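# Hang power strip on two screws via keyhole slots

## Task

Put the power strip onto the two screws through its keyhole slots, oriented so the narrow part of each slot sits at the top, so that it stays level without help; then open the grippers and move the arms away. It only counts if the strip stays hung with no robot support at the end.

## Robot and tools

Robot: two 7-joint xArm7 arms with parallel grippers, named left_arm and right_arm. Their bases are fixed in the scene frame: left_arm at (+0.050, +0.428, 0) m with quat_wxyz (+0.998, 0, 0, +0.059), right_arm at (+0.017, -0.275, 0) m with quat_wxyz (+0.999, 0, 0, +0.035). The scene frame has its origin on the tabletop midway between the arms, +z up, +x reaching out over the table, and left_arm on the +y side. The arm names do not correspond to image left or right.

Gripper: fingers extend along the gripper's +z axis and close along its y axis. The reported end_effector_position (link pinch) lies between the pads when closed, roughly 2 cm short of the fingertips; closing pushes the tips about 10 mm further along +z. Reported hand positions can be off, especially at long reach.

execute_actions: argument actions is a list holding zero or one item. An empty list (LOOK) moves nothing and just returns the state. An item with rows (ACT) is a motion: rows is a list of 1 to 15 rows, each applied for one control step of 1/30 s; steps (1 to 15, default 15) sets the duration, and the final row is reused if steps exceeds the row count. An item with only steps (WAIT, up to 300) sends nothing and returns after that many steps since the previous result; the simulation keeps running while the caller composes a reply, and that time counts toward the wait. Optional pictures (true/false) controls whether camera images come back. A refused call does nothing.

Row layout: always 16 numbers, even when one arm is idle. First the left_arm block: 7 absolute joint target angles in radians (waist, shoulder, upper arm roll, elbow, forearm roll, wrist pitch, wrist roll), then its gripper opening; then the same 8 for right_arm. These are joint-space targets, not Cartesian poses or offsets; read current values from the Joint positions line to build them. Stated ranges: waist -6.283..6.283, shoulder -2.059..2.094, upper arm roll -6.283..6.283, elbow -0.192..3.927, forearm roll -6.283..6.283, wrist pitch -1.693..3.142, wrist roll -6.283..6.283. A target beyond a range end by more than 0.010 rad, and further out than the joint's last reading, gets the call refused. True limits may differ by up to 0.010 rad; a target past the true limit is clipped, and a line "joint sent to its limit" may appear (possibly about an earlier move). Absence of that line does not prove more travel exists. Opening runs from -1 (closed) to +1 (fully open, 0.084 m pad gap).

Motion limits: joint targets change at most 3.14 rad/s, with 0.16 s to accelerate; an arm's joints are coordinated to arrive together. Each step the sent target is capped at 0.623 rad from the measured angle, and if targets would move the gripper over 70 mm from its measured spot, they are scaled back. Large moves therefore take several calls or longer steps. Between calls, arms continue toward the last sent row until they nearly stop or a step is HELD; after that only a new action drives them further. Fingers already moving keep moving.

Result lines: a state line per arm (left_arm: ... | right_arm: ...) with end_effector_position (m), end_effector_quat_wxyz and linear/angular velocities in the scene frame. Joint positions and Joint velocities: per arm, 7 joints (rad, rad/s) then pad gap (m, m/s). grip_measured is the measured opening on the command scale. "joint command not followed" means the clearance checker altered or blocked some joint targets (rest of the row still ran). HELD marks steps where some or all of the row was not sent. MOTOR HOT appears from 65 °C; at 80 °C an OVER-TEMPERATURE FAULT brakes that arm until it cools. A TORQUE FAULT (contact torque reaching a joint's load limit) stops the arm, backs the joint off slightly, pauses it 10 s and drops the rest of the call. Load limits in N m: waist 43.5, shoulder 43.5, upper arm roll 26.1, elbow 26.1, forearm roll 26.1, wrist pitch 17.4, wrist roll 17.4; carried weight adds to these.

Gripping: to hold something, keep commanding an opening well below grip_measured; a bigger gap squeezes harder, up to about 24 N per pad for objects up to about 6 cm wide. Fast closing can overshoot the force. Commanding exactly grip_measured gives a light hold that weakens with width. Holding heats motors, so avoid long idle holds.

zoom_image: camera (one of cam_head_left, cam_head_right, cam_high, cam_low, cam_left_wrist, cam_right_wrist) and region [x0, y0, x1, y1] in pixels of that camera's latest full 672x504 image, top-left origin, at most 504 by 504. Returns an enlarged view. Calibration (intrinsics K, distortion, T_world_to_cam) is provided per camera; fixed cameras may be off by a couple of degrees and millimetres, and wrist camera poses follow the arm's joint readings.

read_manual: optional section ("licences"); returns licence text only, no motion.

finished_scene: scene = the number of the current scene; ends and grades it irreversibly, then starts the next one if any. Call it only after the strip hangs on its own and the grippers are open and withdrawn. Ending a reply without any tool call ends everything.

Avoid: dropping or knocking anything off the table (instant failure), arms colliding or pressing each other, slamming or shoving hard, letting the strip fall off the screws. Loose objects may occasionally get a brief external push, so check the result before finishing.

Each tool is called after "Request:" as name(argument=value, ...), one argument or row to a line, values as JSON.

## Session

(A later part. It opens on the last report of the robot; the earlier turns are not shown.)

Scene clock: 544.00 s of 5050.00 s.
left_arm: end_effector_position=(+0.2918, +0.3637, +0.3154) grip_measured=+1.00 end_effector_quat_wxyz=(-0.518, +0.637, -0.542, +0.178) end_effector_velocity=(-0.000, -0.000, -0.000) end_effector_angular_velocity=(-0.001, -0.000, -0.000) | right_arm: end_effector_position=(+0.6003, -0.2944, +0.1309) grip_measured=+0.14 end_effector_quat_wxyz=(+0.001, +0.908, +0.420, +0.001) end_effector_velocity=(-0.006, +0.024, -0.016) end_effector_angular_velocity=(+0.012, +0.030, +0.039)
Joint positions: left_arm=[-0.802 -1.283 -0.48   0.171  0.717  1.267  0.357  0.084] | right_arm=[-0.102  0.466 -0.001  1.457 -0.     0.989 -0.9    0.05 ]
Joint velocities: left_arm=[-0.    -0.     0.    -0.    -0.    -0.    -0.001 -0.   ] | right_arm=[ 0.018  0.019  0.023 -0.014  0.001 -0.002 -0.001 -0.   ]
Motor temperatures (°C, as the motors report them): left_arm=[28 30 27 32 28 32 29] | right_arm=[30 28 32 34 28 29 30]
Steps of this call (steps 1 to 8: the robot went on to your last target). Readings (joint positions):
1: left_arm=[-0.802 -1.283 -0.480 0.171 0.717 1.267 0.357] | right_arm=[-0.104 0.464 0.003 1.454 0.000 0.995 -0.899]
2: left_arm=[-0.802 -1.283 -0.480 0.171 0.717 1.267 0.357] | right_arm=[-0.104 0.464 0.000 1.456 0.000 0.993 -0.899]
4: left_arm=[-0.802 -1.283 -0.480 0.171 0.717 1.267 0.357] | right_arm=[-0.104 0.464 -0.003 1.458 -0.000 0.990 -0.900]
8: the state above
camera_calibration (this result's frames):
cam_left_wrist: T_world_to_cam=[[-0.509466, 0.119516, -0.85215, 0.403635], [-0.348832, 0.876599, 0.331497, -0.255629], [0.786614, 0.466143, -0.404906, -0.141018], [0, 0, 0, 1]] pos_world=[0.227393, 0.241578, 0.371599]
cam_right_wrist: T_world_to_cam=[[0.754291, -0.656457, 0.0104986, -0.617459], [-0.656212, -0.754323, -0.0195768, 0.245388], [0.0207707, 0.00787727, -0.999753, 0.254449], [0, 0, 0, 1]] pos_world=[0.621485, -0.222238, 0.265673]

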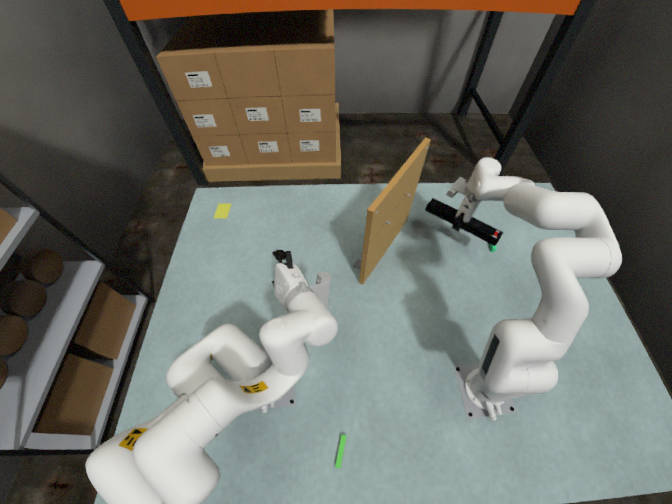

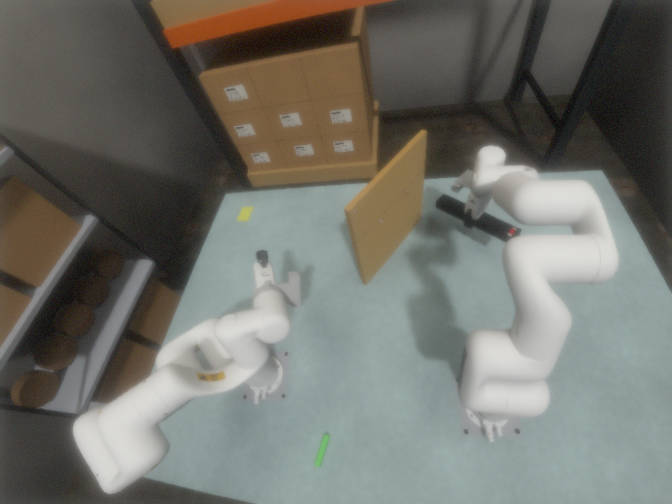

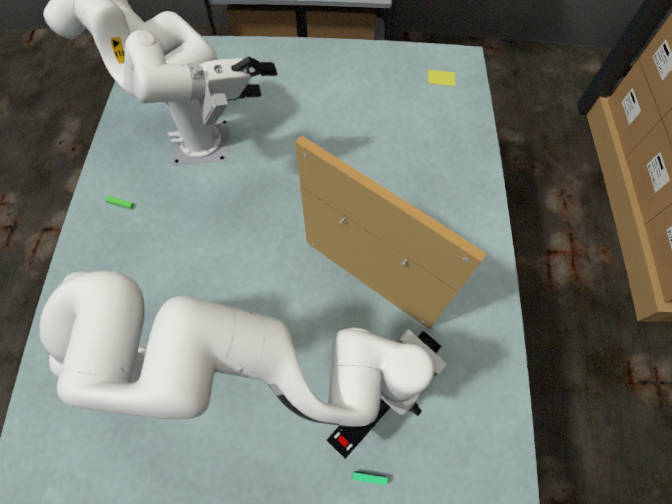

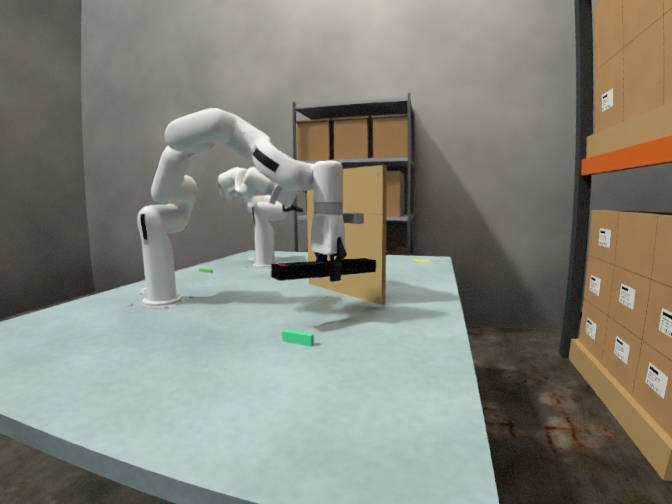

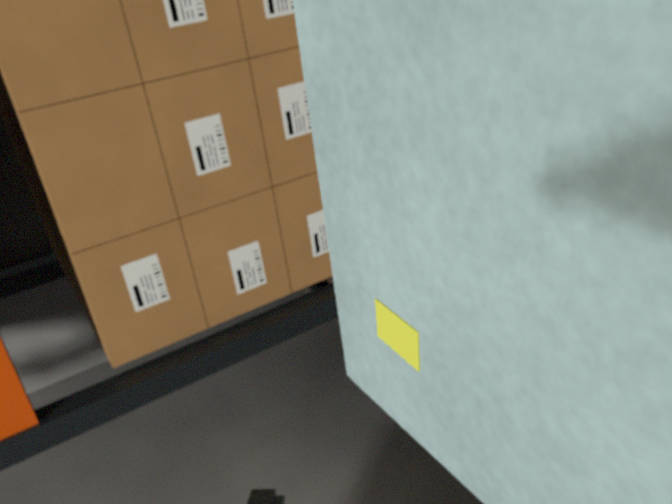

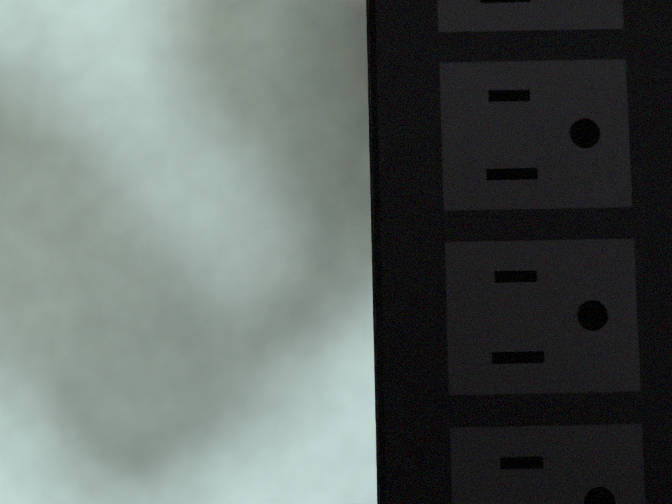

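Request:
execute_actions(
  actions=[
    {"rows":[[-0.802,-1.283,-0.48,0.171,0.717,1.267,0.357,1,-0.1,0.55,0,1.425,0,0.875,-0.9,-0.6],[-0.802,-1.283,-0.48,0.171,0.717,1.267,0.357,1,-0.1,0.55,0,1.425,0,0.875,-0.9,-0.6],[-0.802,-1.283,-0.48,0.171,0.717,1.267,0.357,1,-0.1,0.55,0,1.425,0,0.875,-0.9,-0.6],[-0.802,-1.283,-0.48,0.171,0.717,1.267,0.357,1,-0.1,0.63,0,1.391,0,0.761,-0.9,-0.6]],"steps":15},
  ],
  pictures=false,
)

Request:
execute_actions(
  actions=[
    {"rows":[[-0.802,-1.283,-0.48,0.171,0.717,1.267,0.357,1,-0.1,0.63,0,1.391,0,0.761,-0.9,-0.6],[-0.802,-1.283,-0.48,0.171,0.717,1.267,0.357,1,-0.1,0.63,0,1.391,0,0.761,-0.9,-0.6],[-0.802,-1.283,-0.48,0.171,0.717,1.267,0.357,1,-0.1,0.63,0,1.391,0,0.761,-0.9,-0.6],[-0.802,-1.283,-0.48,0.171,0.717,1.267,0.357,1,-0.1,0.63,0,1.391,0,0.761,-0.9,-0.6],[-0.802,-1.283,-0.48,0.171,0.717,1.267,0.357,1,-0.1,0.63,0,1.391,0,0.761,-0.9,-0.6],[-0.802,-1.283,-0.48,0.171,0.717,1.267,0.357,1,-0.1,0.63,0,1.391,0,0.761,-0.9,0.1],[-0.802,-1.283,-0.48,0.171,0.717,1.267,0.357,1,-0.1,0.63,0,1.391,0,0.761,-0.9,0.3],[-0.802,-1.283,-0.48,0.171,0.717,1.267,0.357,1,-0.1,0.63,0,1.391,0,0.761,-0.9,0.5],[-0.802,-1.283,-0.48,0.171,0.717,1.267,0.357,1,-0.1,0.63,0,1.391,0,0.761,-0.9,0.5],[-0.802,-1.283,-0.48,0.171,0.717,1.267,0.357,1,-0.1,0.63,0,1.391,0,0.761,-0.9,0.5],[-0.802,-1.283,-0.48,0.171,0.717,1.267,0.357,1,-0.1,0.621,0,1.394,0,0.773,-0.9,0.5]],"steps":15},
  ],
  pictures=false,
)

Request:
execute_actions(
  actions=[
    {"steps":8},
  ],
)

Scene clock: 559.60 s of 5050.00 s.
left_arm: end_effector_position=(+0.2918, +0.3637, +0.3154) grip_measured=+1.00 end_effector_quat_wxyz=(-0.518, +0.637, -0.542, +0.178) end_effector_velocity=(-0.000, -0.001, +0.001) end_effector_angular_velocity=(-0.001, -0.002, -0.002) | right_arm: end_effector_position=(+0.6006, -0.2926, +0.0299) grip_measured=+0.14 end_effector_quat_wxyz=(+0.000, +0.907, +0.421, +0.001) end_effector_velocity=(+0.047, -0.003, +0.037) end_effector_angular_velocity=(-0.007, -0.151, -0.003)
Joint positions: left_arm=[-0.802 -1.283 -0.48   0.171  0.717  1.267  0.357  0.084] | right_arm=[-0.1    0.626  0.     1.394  0.     0.766 -0.9    0.05 ]
Joint velocities: left_arm=[-0.001 -0.001 -0.     0.001  0.    -0.001  0.     0.   ] | right_arm=[-0.    -0.024 -0.003  0.047 -0.    -0.08   0.     0.   ]
Motor temperatures (°C, as the motors report them): left_arm=[28 30 27 32 28 32 29] | right_arm=[30 28 32 34 28 29 30]
Steps of this call (steps 1 to 30: the robot went on to your last target; steps 31 to 90: nothing new was sent; then 12.10 s passed at rest; steps 91 to 105: all 15 steps of this action). Readings (joint positions):
91: left_arm=[-0.802 -1.283 -0.480 0.171 0.717 1.267 0.357] | right_arm=[-0.100 0.468 -0.000 1.456 -0.000 0.988 -0.900]
92: left_arm=[-0.802 -1.283 -0.480 0.171 0.717 1.267 0.357] | right_arm=[-0.100 0.470 -0.000 1.455 -0.000 0.984 -0.900]
94: left_arm=[-0.802 -1.283 -0.480 0.171 0.717 1.267 0.357] | right_arm=[-0.100 0.491 -0.000 1.451 0.000 0.945 -0.900]
98: left_arm=[-0.802 -1.283 -0.480 0.171 0.717 1.267 0.357] | right_arm=[-0.100 0.580 0.000 1.411 -0.000 0.835 -0.900]
105: the state above

Scene clock: 560.10 s of 5050.00 s.
left_arm: end_effector_position=(+0.2918, +0.3637, +0.3154) grip_measured=+1.00 end_effector_quat_wxyz=(-0.518, +0.637, -0.542, +0.178) end_effector_velocity=(+0.000, -0.000, -0.001) end_effector_angular_velocity=(+0.001, +0.001, -0.002) | right_arm: end_effector_position=(+0.6010, -0.2926, +0.0322) grip_measured=+0.49 end_effector_quat_wxyz=(+0.001, +0.907, +0.421, +0.001) end_effector_velocity=(+0.004, -0.001, +0.020) end_effector_angular_velocity=(-0.000, -0.009, -0.002)
Joint positions: left_arm=[-0.802 -1.283 -0.48   0.171  0.717  1.267  0.357  0.084] | right_arm=[-0.1    0.622 -0.     1.394 -0.     0.77  -0.9    0.065]
Joint velocities: left_arm=[-0.001  0.    -0.    -0.002 -0.001 -0.001 -0.     0.   ] | right_arm=[-0.    -0.031 -0.001  0.014  0.001  0.035  0.     0.   ]
Motor temperatures (°C, as the motors report them): left_arm=[28 30 27 32 28 32 29] | right_arm=[30 28 32 34 28 29 30]
Steps of this call (steps 1 to 15: all 15 steps of this action). Readings (joint positions):
1: left_arm=[-0.802 -1.283 -0.480 0.171 0.717 1.267 0.357] | right_arm=[-0.100 0.625 -0.000 1.395 0.000 0.764 -0.900]
2: left_arm=[-0.802 -1.283 -0.480 0.171 0.717 1.267 0.357] | right_arm=[-0.100 0.625 -0.000 1.395 0.000 0.763 -0.900]
4: left_arm=[-0.802 -1.283 -0.480 0.171 0.717 1.267 0.357] | right_arm=[-0.100 0.627 -0.000 1.394 0.000 0.762 -0.900]
8: left_arm=[-0.802 -1.283 -0.480 0.171 0.717 1.267 0.357] | right_arm=[-0.100 0.629 0.000 1.391 -0.000 0.761 -0.900]
15: the state above

Scene clock: 560.37 s of 5050.00 s.
left_arm: end_effector_position=(+0.2918, +0.3637, +0.3154) grip_measured=+1.00 end_effector_quat_wxyz=(-0.518, +0.637, -0.542, +0.178) end_effector_velocity=(+0.000, -0.000, +0.000) end_effector_angular_velocity=(-0.001, -0.000, -0.001) | right_arm: end_effector_position=(+0.6001, -0.2926, +0.0322) grip_measured=+0.49 end_effector_quat_wxyz=(+0.000, +0.907, +0.421, +0.000) end_effector_velocity=(-0.000, +0.000, +0.000) end_effector_angular_velocity=(+0.000, +0.001, +0.000)
Joint positions: left_arm=[-0.802 -1.283 -0.48   0.171  0.717  1.267  0.357  0.084] | right_arm=[-0.1    0.621  0.     1.394 -0.     0.773 -0.9    0.065]
Joint velocities: left_arm=[-0.    -0.001  0.001  0.001  0.    -0.001  0.001 -0.   ] | right_arm=[ 0.    -0.001  0.     0.001 -0.     0.003  0.001  0.   ]
Motor temperatures (°C, as the motors report them): left_arm=[28 30 27 32 28 32 29] | right_arm=[30 28 32 34 28 29 30]
Steps of this call (steps 1 to 8: the robot went on to your last target). Readings (joint positions):
1: left_arm=[-0.802 -1.283 -0.480 0.171 0.717 1.267 0.357] | right_arm=[-0.100 0.621 -0.000 1.395 -0.000 0.771 -0.900]
2: left_arm=[-0.802 -1.283 -0.480 0.171 0.717 1.267 0.357] | right_arm=[-0.100 0.621 -0.000 1.395 -0.000 0.771 -0.900]
4: left_arm=[-0.802 -1.283 -0.480 0.171 0.717 1.267 0.357] | right_arm=[-0.100 0.621 -0.000 1.394 -0.000 0.772 -0.900]
8: the state above
camera_calibration (this result's frames):
cam_left_wrist: T_world_to_cam=[[-0.509466, 0.119516, -0.85215, 0.403635], [-0.348832, 0.876599, 0.331497, -0.255629], [0.786614, 0.466144, -0.404906, -0.141018], [0, 0, 0, 1]] pos_world=[0.227393, 0.241578, 0.371599]
cam_right_wrist: T_world_to_cam=[[0.756288, -0.654186, 0.00835406, -0.615526], [-0.653975, -0.756284, -0.0187403, 0.242768], [0.0185777, 0.00870975, -0.999789, 0.157239], [0, 0, 0, 1]] pos_world=[0.621358, -0.220436, 0.166898]

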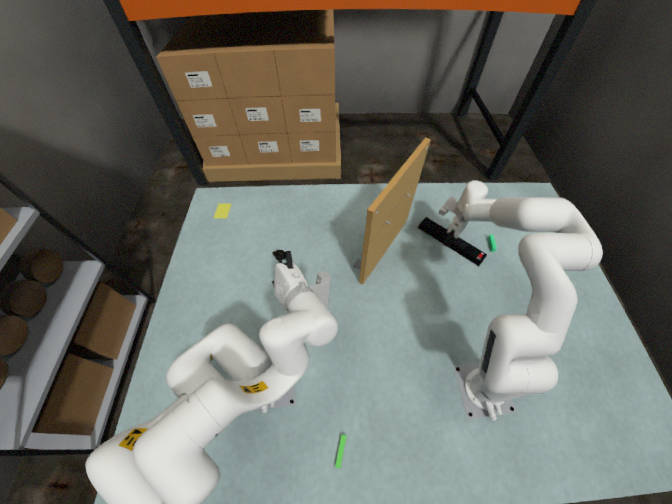

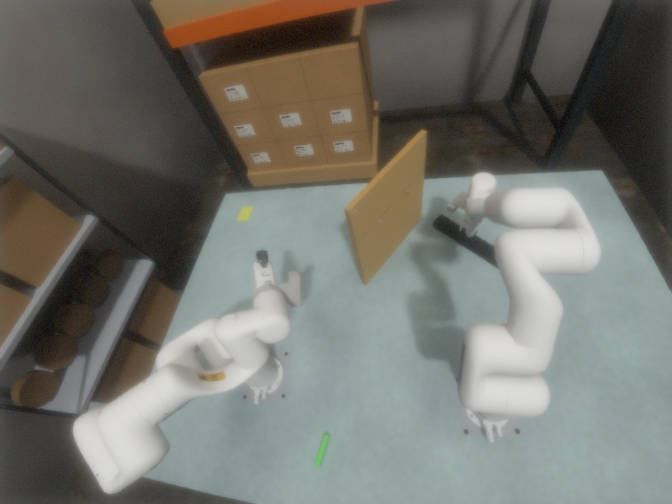

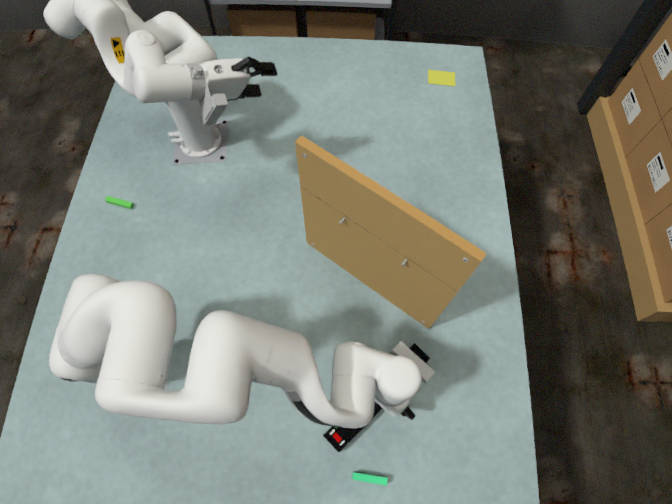

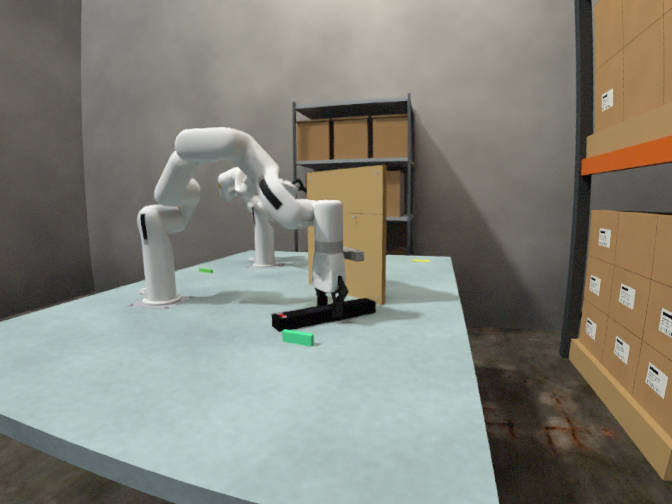

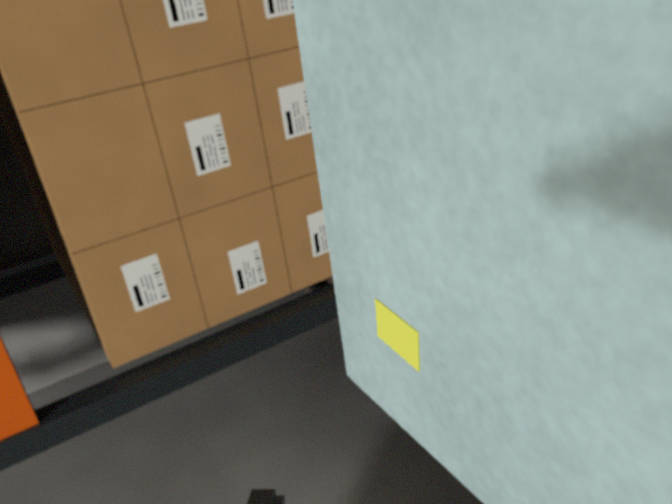

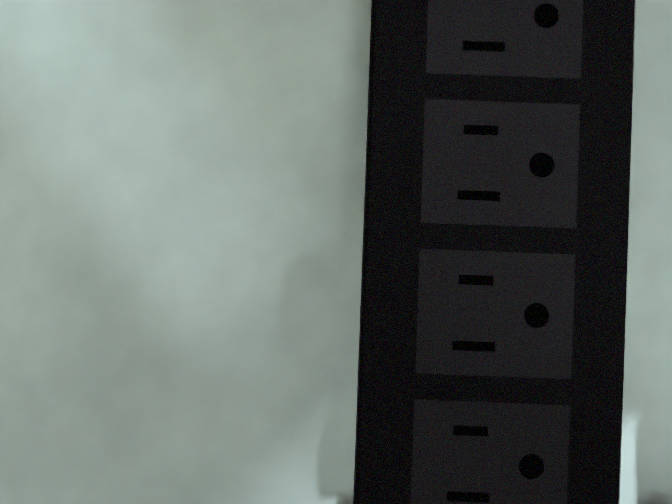

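Request:
execute_actions(
  actions=[
    {"rows":[[-0.802,-1.283,-0.48,0.171,0.717,1.267,0.357,1,-0.1,0.621,0,1.394,0,0.773,-0.9,0.3],[-0.802,-1.283,-0.48,0.171,0.717,1.267,0.357,1,-0.1,0.621,0,1.394,0,0.773,-0.9,0.15],[-0.802,-1.283,-0.48,0.171,0.717,1.267,0.357,1,-0.1,0.621,0,1.394,0,0.773,-0.9,0],[-0.802,-1.283,-0.48,0.171,0.717,1.267,0.357,1,-0.1,0.621,0,1.394,0,0.773,-0.9,-0.3],[-0.802,-1.283,-0.48,0.171,0.717,1.267,0.357,1,-0.1,0.621,0,1.394,0,0.773,-0.9,-0.6],[-0.802,-1.283,-0.48,0.171,0.717,1.267,0.357,1,-0.1,0.621,0,1.394,0,0.773,-0.9,-1],[-0.802,-1.283,-0.48,0.171,0.717,1.267,0.357,1,-0.1,0.621,0,1.394,0,0.773,-0.9,-1],[-0.802,-1.283,-0.48,0.171,0.717,1.267,0.357,1,-0.1,0.621,0,1.394,0,0.773,-0.9,-1],[-0.802,-1.283,-0.48,0.171,0.717,1.267,0.357,1,-0.1,0.621,0,1.394,0,0.773,-0.9,-1],[-0.802,-1.283,-0.48,0.171,0.717,1.267,0.357,1,-0.1,0.621,0,1.394,0,0.773,-0.9,-1],[-0.802,-1.283,-0.48,0.171,0.717,1.267,0.357,1,-0.3,0.25,0,1.45,0,1.2,-0.9,-1]],"steps":15},
  ],
  pictures=false,
)

Request:
execute_actions(
  actions=[
    {"steps":20},
  ],
  pictures=false,
)

Request:
execute_actions(
  actions=[
    {"rows":[[-0.802,-1.283,-0.48,0.171,0.717,1.267,0.357,1,-0.5,0.1,0,1.4,1.5,1.15,-0.95,-1]],"steps":15},
  ],
  pictures=false,
)

Request:
execute_actions(
  actions=[
    {"steps":10},
  ],
  pictures=false,
)

Request:
execute_actions(
  actions=[
    {"rows":[[-0.802,-1.283,-0.48,0.171,0.717,1.267,0.357,1,-0.5,0.12,0,0.72,2.18,1.2,-1.1,-1]],"steps":15},
  ],
  pictures=false,
)

Request:
execute_actions(
  actions=[
    {"steps":15},
  ],
  pictures=false,
)

Request:
execute_actions(
  actions=[
    {"rows":[[-0.802,-1.283,-0.48,0.171,0.717,1.267,0.357,1,0.010,0.1225,0,0.710,2.184,1.2135,-1.1005,-1]],"steps":15},
  ],
  pictures=false,
)

Request:
execute_actions(
  actions=[
    {"steps":22},
  ],
)

Scene clock: 581.30 s of 5050.00 s.
left_arm: end_effector_position=(+0.2918, +0.3637, +0.3154) grip_measured=+1.00 end_effector_quat_wxyz=(-0.518, +0.637, -0.542, +0.178) end_effector_velocity=(-0.000, +0.000, -0.000) end_effector_angular_velocity=(+0.003, -0.000, +0.000) | right_arm: end_effector_position=(+0.5922, -0.3061, +0.0560) grip_measured=+0.14 end_effector_quat_wxyz=(-0.006, +0.912, +0.410, -0.009) end_effector_velocity=(+0.002, -0.247, +0.419) end_effector_angular_velocity=(-0.026, -0.089, -0.419)
Joint positions: left_arm=[-0.802 -1.283 -0.48   0.171  0.717  1.267  0.357  0.084] | right_arm=[-0.129  0.57   0.005  1.394  0.     0.846 -0.9    0.05 ]
Joint velocities: left_arm=[ 0.001  0.001 -0.002 -0.001 -0.     0.     0.     0.   ] | right_arm=[-0.39  -0.733 -0.035  0.136  0.002  0.779  0.    -0.   ]
Motor temperatures (°C, as the motors report them): left_arm=[28 30 27 32 28 32 29] | right_arm=[30 28 32 33 28 29 30]
Steps of this call (steps 1 to 15: the robot went on to your last target; steps 16 to 90: nothing new was sent; then 17.43 s passed at rest; steps 91 to 105: all 15 steps of this action). Readings (joint positions):
91: left_arm=[-0.802 -1.283 -0.480 0.171 0.717 1.267 0.357] | right_arm=[-0.100 0.621 0.000 1.394 0.000 0.773 -0.900]
92: left_arm=[-0.802 -1.283 -0.480 0.171 0.717 1.267 0.357] | right_arm=[-0.100 0.621 0.000 1.394 0.000 0.773 -0.900]
94: left_arm=[-0.802 -1.283 -0.480 0.171 0.717 1.267 0.357] | right_arm=[-0.100 0.621 0.000 1.394 0.000 0.773 -0.900]
98: left_arm=[-0.802 -1.283 -0.480 0.171 0.717 1.267 0.357] | right_arm=[-0.100 0.621 0.000 1.394 0.000 0.773 -0.900]
105: the state above

Scene clock: 581.97 s of 5050.00 s.
left_arm: end_effector_position=(+0.2918, +0.3637, +0.3154) grip_measured=+1.00 end_effector_quat_wxyz=(-0.518, +0.637, -0.542, +0.178) end_effector_velocity=(+0.000, +0.000, +0.000) end_effector_angular_velocity=(-0.002, +0.000, +0.002) | right_arm: end_effector_position=(+0.5487, -0.3971, +0.2306) grip_measured=+0.14 end_effector_quat_wxyz=(-0.002, +0.944, +0.330, -0.002) end_effector_velocity=(-0.008, +0.003, +0.001) end_effector_angular_velocity=(+0.009, +0.025, +0.001)
Joint positions: left_arm=[-0.802 -1.283 -0.48   0.171  0.717  1.267  0.357  0.084] | right_arm=[-0.297  0.255  0.002  1.447  0.     1.198 -0.9    0.05 ]
Joint velocities: left_arm=[ 0.    -0.001  0.002  0.     0.     0.001 -0.    -0.   ] | right_arm=[-0.006 -0.009  0.008 -0.004  0.001  0.031  0.    -0.   ]
Motor temperatures (°C, as the motors report them): left_arm=[28 30 27 32 28 32 29] | right_arm=[30 28 32 33 28 29 30]
Steps of this call (steps 1 to 20: the robot went on to your last target). Readings (joint positions):
1: left_arm=[-0.802 -1.283 -0.480 0.171 0.717 1.267 0.357] | right_arm=[-0.142 0.546 0.003 1.400 0.000 0.870 -0.900]
2: left_arm=[-0.802 -1.283 -0.480 0.171 0.717 1.267 0.357] | right_arm=[-0.155 0.521 0.000 1.407 -0.000 0.893 -0.900]
4: left_arm=[-0.802 -1.283 -0.480 0.171 0.717 1.267 0.357] | right_arm=[-0.180 0.475 -0.002 1.416 -0.000 0.942 -0.900]
8: left_arm=[-0.802 -1.283 -0.480 0.171 0.717 1.267 0.357] | right_arm=[-0.228 0.386 -0.001 1.429 -0.000 1.044 -0.900]
20: the state above

Scene clock: 582.47 s of 5050.00 s.
left_arm: end_effector_position=(+0.2918, +0.3637, +0.3154) grip_measured=+1.00 end_effector_quat_wxyz=(-0.518, +0.637, -0.542, +0.178) end_effector_velocity=(-0.000, +0.000, -0.000) end_effector_angular_velocity=(+0.001, +0.000, +0.001) | right_arm: end_effector_position=(+0.5943, -0.3592, +0.3549) grip_measured=+0.14 end_effector_quat_wxyz=(-0.264, +0.915, +0.108, +0.286) end_effector_velocity=(+0.181, +0.193, +0.344) end_effector_angular_velocity=(+1.934, -0.906, -0.695)
Joint positions: left_arm=[-0.802 -1.283 -0.48   0.171  0.717  1.267  0.357  0.084] | right_arm=[-0.473  0.12  -0.     1.407  0.843  1.157 -0.943  0.05 ]
Joint velocities: left_arm=[ 0.    -0.    -0.    -0.001 -0.     0.001 -0.    -0.   ] | right_arm=[-0.121 -0.09   0.044 -0.059  2.232 -0.026 -0.037  0.   ]
Motor temperatures (°C, as the motors report them): left_arm=[28 30 27 32 28 32 29] | right_arm=[30 28 32 33 28 29 30]
Steps of this call (steps 1 to 15: all 15 steps of this action). Readings (joint positions):
1: left_arm=[-0.802 -1.283 -0.480 0.171 0.717 1.267 0.357] | right_arm=[-0.298 0.255 0.002 1.447 0.000 1.198 -0.900]
2: left_arm=[-0.802 -1.283 -0.480 0.171 0.717 1.267 0.357] | right_arm=[-0.299 0.253 0.002 1.447 0.004 1.199 -0.900]
4: left_arm=[-0.802 -1.283 -0.480 0.171 0.717 1.267 0.357] | right_arm=[-0.312 0.243 0.003 1.443 0.046 1.196 -0.904]
8: left_arm=[-0.802 -1.283 -0.480 0.171 0.717 1.267 0.357] | right_arm=[-0.390 0.184 0.001 1.425 0.303 1.178 -0.923]
15: the state above

Scene clock: 582.80 s of 5050.00 s.
left_arm: end_effector_position=(+0.2918, +0.3637, +0.3154) grip_measured=+1.00 end_effector_quat_wxyz=(-0.518, +0.637, -0.542, +0.178) end_effector_velocity=(+0.000, -0.000, +0.000) end_effector_angular_velocity=(-0.001, +0.000, +0.000) | right_arm: end_effector_position=(+0.6367, -0.3419, +0.4675) grip_measured=+0.14 end_effector_quat_wxyz=(-0.445, +0.780, -0.024, +0.440) end_effector_velocity=(+0.027, -0.024, +0.120) end_effector_angular_velocity=(+0.497, -0.251, -0.201)
Joint positions: left_arm=[-0.802 -1.283 -0.48   0.171  0.717  1.267  0.357  0.084] | right_arm=[-0.498  0.101 -0.     1.402  1.448  1.15  -0.949  0.05 ]
Joint velocities: left_arm=[ 0.001  0.     0.     0.    -0.    -0.    -0.001  0.   ] | right_arm=[-0.029 -0.022 -0.011 -0.007  0.583 -0.006 -0.006  0.   ]
Motor temperatures (°C, as the motors report them): left_arm=[28 30 27 32 28 32 29] | right_arm=[30 28 32 33 28 29 30]
Steps of this call (steps 1 to 10: the robot went on to your last target). Readings (joint positions):
1: left_arm=[-0.802 -1.283 -0.480 0.171 0.717 1.267 0.357] | right_arm=[-0.476 0.117 0.001 1.406 0.918 1.156 -0.944]
2: left_arm=[-0.802 -1.283 -0.480 0.171 0.717 1.267 0.357] | right_arm=[-0.480 0.115 0.001 1.404 0.991 1.155 -0.945]
4: left_arm=[-0.802 -1.283 -0.480 0.171 0.717 1.267 0.357] | right_arm=[-0.485 0.111 0.001 1.403 1.136 1.153 -0.947]
8: left_arm=[-0.802 -1.283 -0.480 0.171 0.717 1.267 0.357] | right_arm=[-0.495 0.103 0.000 1.402 1.388 1.150 -0.949]
10: the state above

Scene clock: 583.30 s of 5050.00 s.
left_arm: end_effector_position=(+0.2918, +0.3637, +0.3154) grip_measured=+1.00 end_effector_quat_wxyz=(-0.518, +0.637, -0.542, +0.178) end_effector_velocity=(+0.000, +0.000, -0.000) end_effector_angular_velocity=(+0.001, +0.001, +0.001) | right_arm: end_effector_position=(+0.6070, -0.3367, +0.3195) grip_measured=+0.14 end_effector_quat_wxyz=(-0.582, +0.662, -0.254, +0.397) end_effector_velocity=(-0.134, -0.022, -0.364) end_effector_angular_velocity=(+1.068, +0.489, -0.726)
Joint positions: left_arm=[-0.802 -1.283 -0.48   0.171  0.717  1.267  0.357  0.084] | right_arm=[-0.499  0.115  0.     0.94   1.948  1.183 -1.052  0.05 ]
Joint velocities: left_arm=[ 0.    -0.     0.    -0.001  0.     0.001  0.    -0.   ] | right_arm=[-0.003  0.029  0.    -1.093  1.144  0.075 -0.237  0.   ]
Motor temperatures (°C, as the motors report them): left_arm=[28 30 27 32 28 32 29] | right_arm=[30 28 32 33 28 29 30]
Steps of this call (steps 1 to 15: all 15 steps of this action). Readings (joint positions):
1: left_arm=[-0.802 -1.283 -0.480 0.171 0.717 1.267 0.357] | right_arm=[-0.499 0.100 -0.001 1.401 1.464 1.150 -0.950]
2: left_arm=[-0.802 -1.283 -0.480 0.171 0.717 1.267 0.357] | right_arm=[-0.499 0.100 -0.001 1.398 1.478 1.150 -0.951]
4: left_arm=[-0.802 -1.283 -0.480 0.171 0.717 1.267 0.357] | right_arm=[-0.499 0.099 -0.001 1.361 1.523 1.155 -0.961]
8: left_arm=[-0.802 -1.283 -0.480 0.171 0.717 1.267 0.357] | right_arm=[-0.499 0.108 0.000 1.202 1.673 1.165 -0.995]
15: the state above

Scene clock: 583.80 s of 5050.00 s.
left_arm: end_effector_position=(+0.2918, +0.3637, +0.3154) grip_measured=+1.00 end_effector_quat_wxyz=(-0.518, +0.637, -0.542, +0.178) end_effector_velocity=(-0.000, -0.000, +0.000) end_effector_angular_velocity=(-0.001, -0.001, -0.000) | right_arm: end_effector_position=(+0.5732, -0.3434, +0.2479) grip_measured=+0.14 end_effector_quat_wxyz=(+0.596, -0.599, +0.373, -0.384) end_effector_velocity=(-0.008, +0.001, -0.017) end_effector_angular_velocity=(+0.020, +0.032, -0.013)
Joint positions: left_arm=[-0.802 -1.283 -0.48   0.171  0.717  1.267  0.357  0.084] | right_arm=[-0.5    0.119  0.     0.723  2.178  1.2   -1.1    0.05 ]
Joint velocities: left_arm=[-0.001 -0.     0.     0.001  0.     0.    -0.001  0.   ] | right_arm=[-0.     0.008 -0.    -0.031  0.015 -0.002 -0.004 -0.   ]
Motor temperatures (°C, as the motors report them): left_arm=[28 30 27 32 28 32 29] | right_arm=[30 28 32 33 28 29 30]
Steps of this call (steps 1 to 15: the robot went on to your last target). Readings (joint positions):
1: left_arm=[-0.802 -1.283 -0.480 0.171 0.717 1.267 0.357] | right_arm=[-0.500 0.116 0.000 0.904 1.986 1.186 -1.060]
2: left_arm=[-0.802 -1.283 -0.480 0.171 0.717 1.267 0.357] | right_arm=[-0.500 0.117 0.000 0.868 2.024 1.188 -1.068]
4: left_arm=[-0.802 -1.283 -0.480 0.171 0.717 1.267 0.357] | right_arm=[-0.500 0.119 -0.000 0.800 2.096 1.193 -1.082]
8: left_arm=[-0.802 -1.283 -0.480 0.171 0.717 1.267 0.357] | right_arm=[-0.500 0.121 -0.000 0.735 2.161 1.197 -1.096]
15: the state above

Scene clock: 584.30 s of 5050.00 s.
left_arm: end_effector_position=(+0.2918, +0.3637, +0.3154) grip_measured=+1.00 end_effector_quat_wxyz=(-0.518, +0.637, -0.542, +0.178) end_effector_velocity=(+0.000, +0.000, -0.000) end_effector_angular_velocity=(-0.000, +0.001, +0.000) | right_arm: end_effector_position=(+0.5618, -0.1534, +0.2450) grip_measured=+0.14 end_effector_quat_wxyz=(+0.654, -0.651, +0.270, -0.275) end_effector_velocity=(-0.103, +0.439, -0.008) end_effector_angular_velocity=(+0.018, +0.014, +0.803)
Joint positions: left_arm=[-0.802 -1.283 -0.48   0.171  0.717  1.267  0.357  0.084] | right_arm=[-0.162  0.121  0.001  0.714  2.182  1.209 -1.1    0.05 ]
Joint velocities: left_arm=[ 0.     0.001  0.     0.    -0.    -0.     0.    -0.   ] | right_arm=[ 0.805  0.006 -0.003 -0.022  0.009  0.019 -0.001  0.   ]
Motor temperatures (°C, as the motors report them): left_arm=[28 30 27 32 28 32 29] | right_arm=[30 28 32 33 28 29 30]
Steps of this call (steps 1 to 15: all 15 steps of this action). Readings (joint positions):
1: left_arm=[-0.802 -1.283 -0.480 0.171 0.717 1.267 0.357] | right_arm=[-0.500 0.119 0.000 0.723 2.179 1.200 -1.100]
2: left_arm=[-0.802 -1.283 -0.480 0.171 0.717 1.267 0.357] | right_arm=[-0.497 0.119 -0.001 0.722 2.179 1.200 -1.100]
4: left_arm=[-0.802 -1.283 -0.480 0.171 0.717 1.267 0.357] | right_arm=[-0.462 0.120 -0.008 0.722 2.181 1.199 -1.100]
8: left_arm=[-0.802 -1.283 -0.480 0.171 0.717 1.267 0.357] | right_arm=[-0.349 0.120 0.002 0.719 2.180 1.205 -1.100]
15: the state above

Scene clock: 585.03 s of 5050.00 s.
left_arm: end_effector_position=(+0.2918, +0.3637, +0.3154) grip_measured=+1.00 end_effector_quat_wxyz=(-0.518, +0.637, -0.542, +0.178) end_effector_velocity=(+0.000, +0.000, -0.000) end_effector_angular_velocity=(-0.000, +0.001, -0.000) | right_arm: end_effector_position=(+0.5322, -0.0626, +0.2435) grip_measured=+0.14 end_effector_quat_wxyz=(+0.676, -0.671, +0.215, -0.216) end_effector_velocity=(-0.001, +0.001, -0.000) end_effector_angular_velocity=(+0.000, +0.000, +0.002)
Joint positions: left_arm=[-0.802 -1.283 -0.48   0.171  0.717  1.267  0.357  0.084] | right_arm=[ 0.009  0.122 -0.     0.71   2.184  1.213 -1.1    0.05 ]
Joint velocities: left_arm=[ 0.     0.     0.    -0.    -0.    -0.001  0.    -0.   ] | right_arm=[ 0.002 -0.     0.001 -0.001  0.001 -0.    -0.    -0.   ]
Motor temperatures (°C, as the motors report them): left_arm=[28 30 27 32 28 32 29] | right_arm=[30 28 32 33 28 29 30]
Steps of this call (steps 1 to 22: the robot went on to your last target). Readings (joint positions):
1: left_arm=[-0.802 -1.283 -0.480 0.171 0.717 1.267 0.357] | right_arm=[-0.135 0.122 0.001 0.714 2.182 1.210 -1.100]
2: left_arm=[-0.802 -1.283 -0.480 0.171 0.717 1.267 0.357] | right_arm=[-0.108 0.122 0.001 0.713 2.183 1.211 -1.100]
4: left_arm=[-0.802 -1.283 -0.480 0.171 0.717 1.267 0.357] | right_arm=[-0.056 0.122 0.001 0.712 2.183 1.212 -1.100]
8: left_arm=[-0.802 -1.283 -0.480 0.171 0.717 1.267 0.357] | right_arm=[-0.002 0.122 0.004 0.710 2.183 1.214 -1.100]
22: the state above
camera_calibration (this result's frames):
cam_left_wrist: T_world_to_cam=[[-0.509466, 0.119516, -0.85215, 0.403635], [-0.348832, 0.876599, 0.331497, -0.255629], [0.786614, 0.466144, -0.404906, -0.141018], [0, 0, 0, 1]] pos_world=[0.227393, 0.241578, 0.371599]
cam_right_wrist: T_world_to_cam=[[-0.00959501, 0.00602222, -0.999936, 0.278903], [-0.803064, 0.595786, 0.0112941, 0.532913], [0.595816, 0.803121, -0.00088034, -0.132855], [0, 0, 0, 1]] pos_world=[0.509796, -0.212483, 0.272749]

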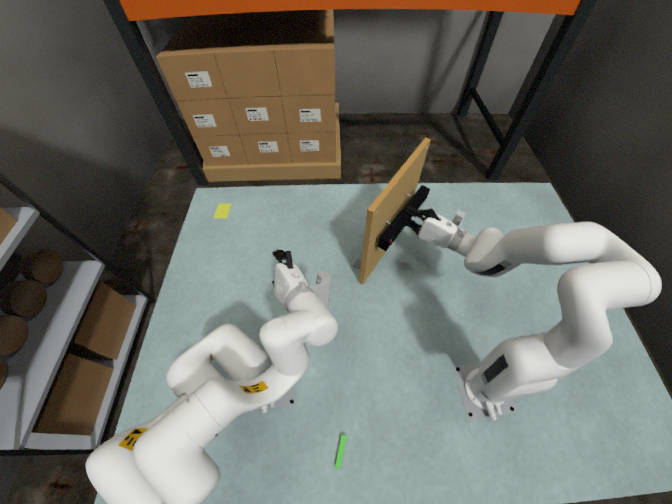

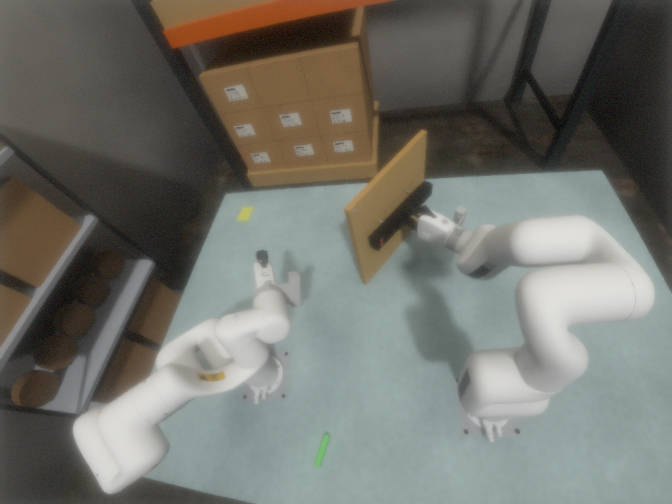

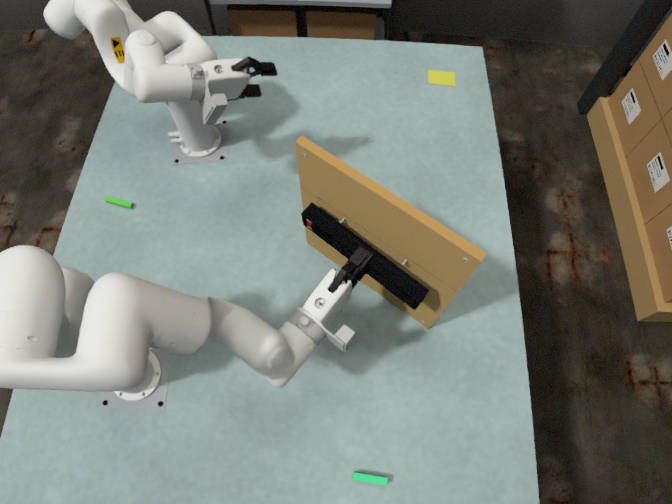

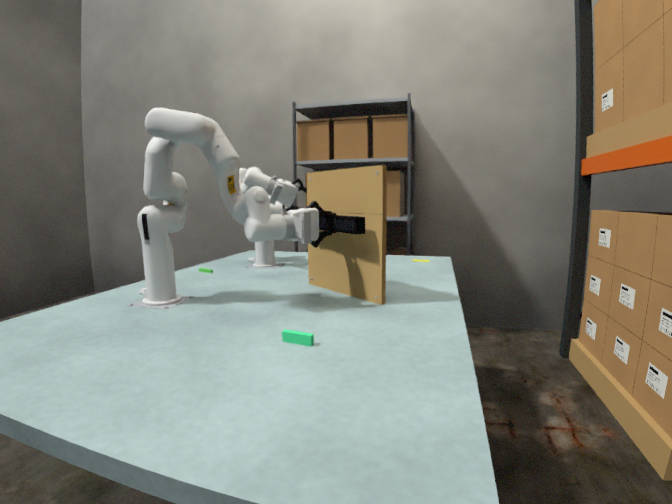

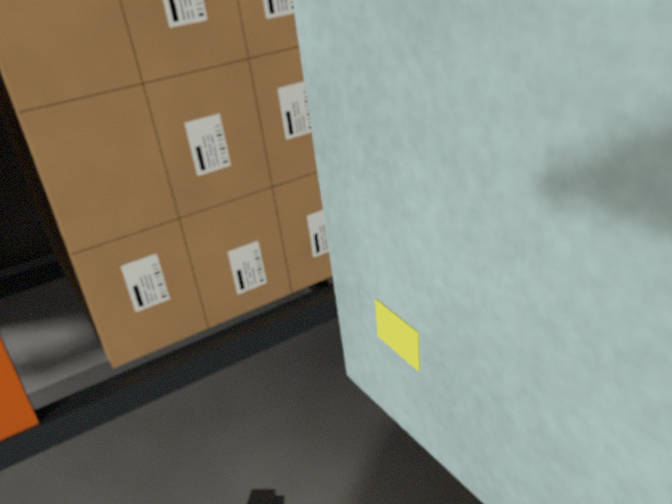

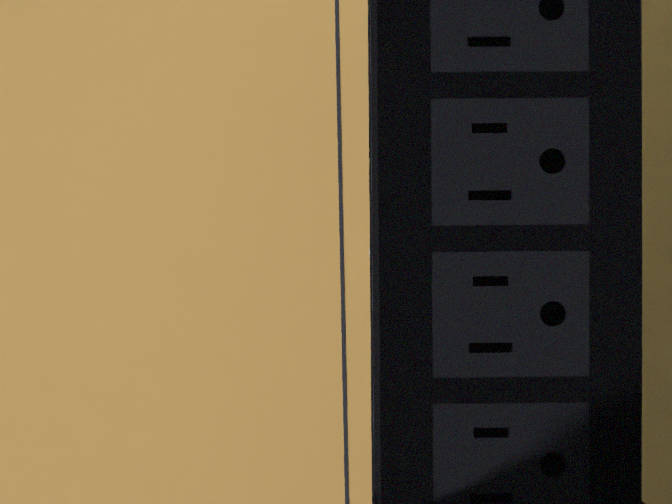

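Request:
execute_actions(
  actions=[
    {"rows":[[-0.802,-1.283,-0.48,0.171,0.717,1.267,0.357,1,0.007,0.1485,0,0.7076,2.194,1.2325,-1.1365,-1]],"steps":15},
  ],
)

Scene clock: 594.67 s of 5050.00 s.
left_arm: end_effector_position=(+0.2918, +0.3637, +0.3154) grip_measured=+1.00 end_effector_quat_wxyz=(-0.518, +0.637, -0.542, +0.178) end_effector_velocity=(+0.000, -0.000, -0.000) end_effector_angular_velocity=(-0.002, +0.001, +0.000) | right_arm: end_effector_position=(+0.5318, -0.0626, +0.2342) grip_measured=+0.14 end_effector_quat_wxyz=(+0.676, -0.671, +0.211, -0.221) end_effector_velocity=(-0.001, -0.000, -0.004) end_effector_angular_velocity=(-0.003, +0.006, -0.000)
Joint positions: left_arm=[-0.802 -1.283 -0.48   0.171  0.717  1.267  0.357  0.084] | right_arm=[ 0.007  0.148 -0.     0.708  2.194  1.232 -1.136  0.05 ]
Joint velocities: left_arm=[ 0.    -0.     0.001  0.    -0.001 -0.001 -0.     0.   ] | right_arm=[ 0.     0.004 -0.    -0.003  0.    -0.    -0.003  0.   ]
Motor temperatures (°C, as the motors report them): left_arm=[28 30 27 32 28 32 29] | right_arm=[30 28 32 33 28 29 30]
Steps of this call (steps 1 to 15: the robot went on to your last target; steps 16 to 90: nothing new was sent; then 6.13 s passed at rest; steps 91 to 105: all 15 steps of this action). Readings (joint positions):
91: left_arm=[-0.802 -1.283 -0.480 0.171 0.717 1.267 0.357] | right_arm=[0.010 0.123 -0.000 0.710 2.184 1.214 -1.101]
92: left_arm=[-0.802 -1.283 -0.480 0.171 0.717 1.267 0.357] | right_arm=[0.010 0.125 0.000 0.710 2.185 1.216 -1.105]
94: left_arm=[-0.802 -1.283 -0.480 0.171 0.717 1.267 0.357] | right_arm=[0.008 0.136 0.000 0.710 2.190 1.225 -1.121]
98: left_arm=[-0.802 -1.283 -0.480 0.171 0.717 1.267 0.357] | right_arm=[0.007 0.147 -0.000 0.707 2.193 1.230 -1.133]
105: the state above
camera_calibration (this result's frames):
cam_left_wrist: T_world_to_cam=[[-0.509466, 0.119516, -0.852151, 0.403635], [-0.348831, 0.876599, 0.331497, -0.255629], [0.786614, 0.466143, -0.404906, -0.141018], [0, 0, 0, 1]] pos_world=[0.227393, 0.241578, 0.371599]
cam_right_wrist: T_world_to_cam=[[0.00129208, 0.0023239, -0.999996, 0.263572], [-0.801712, 0.597711, 0.000353141, 0.534666], [0.597709, 0.801709, 0.00263539, -0.134637], [0, 0, 0, 1]] pos_world=[0.508781, -0.212248, 0.263737]

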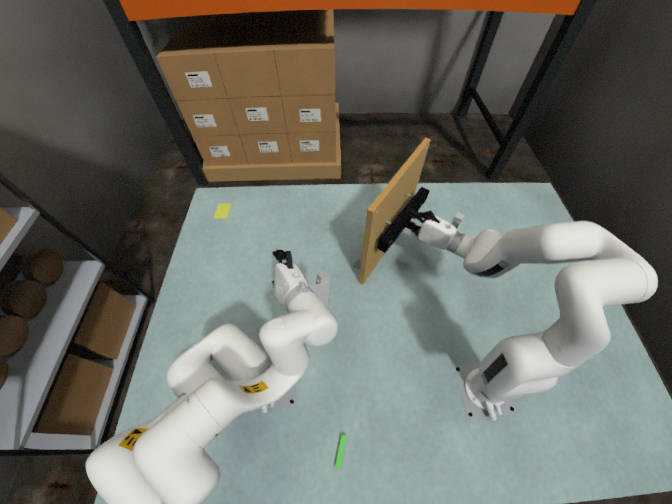

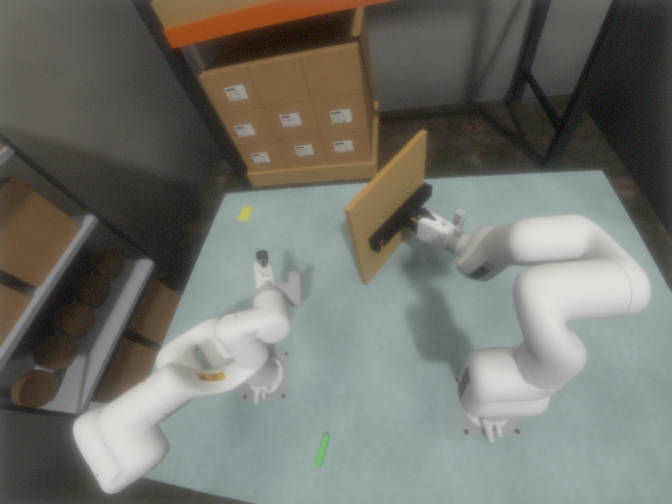

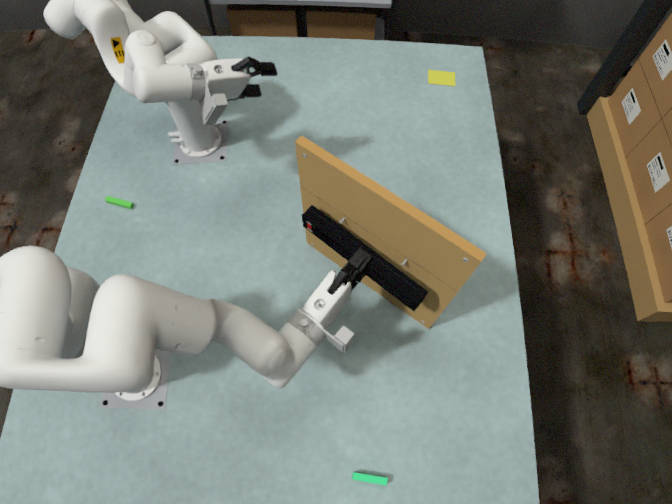

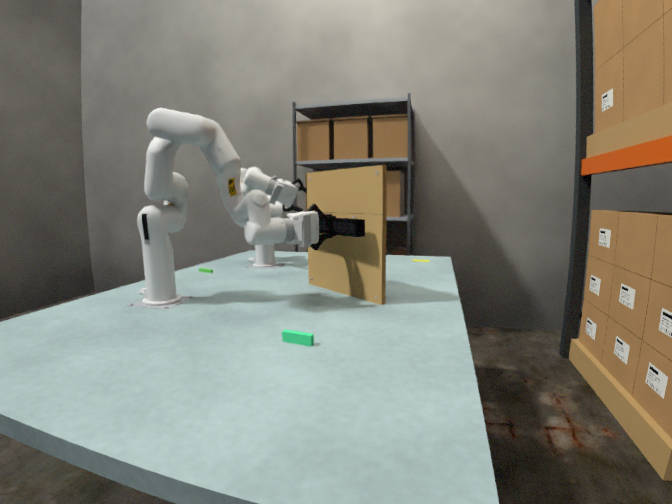

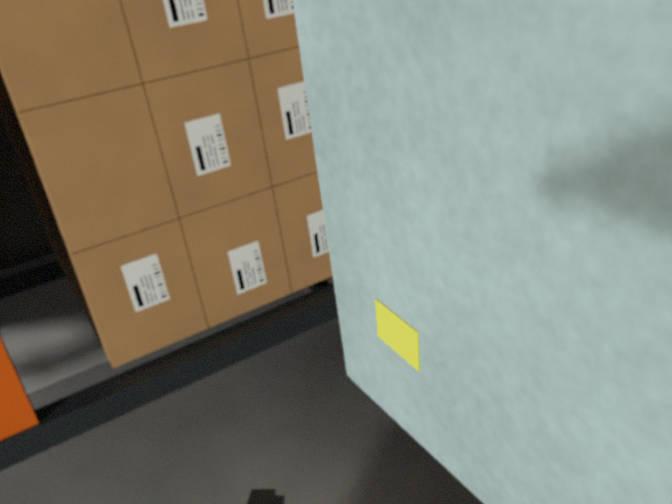

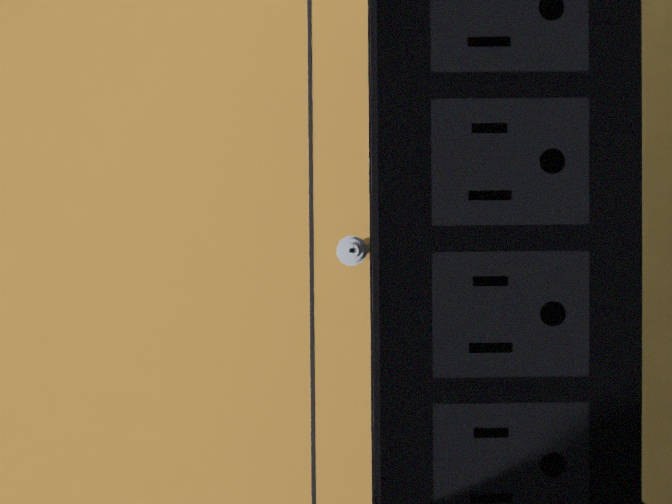

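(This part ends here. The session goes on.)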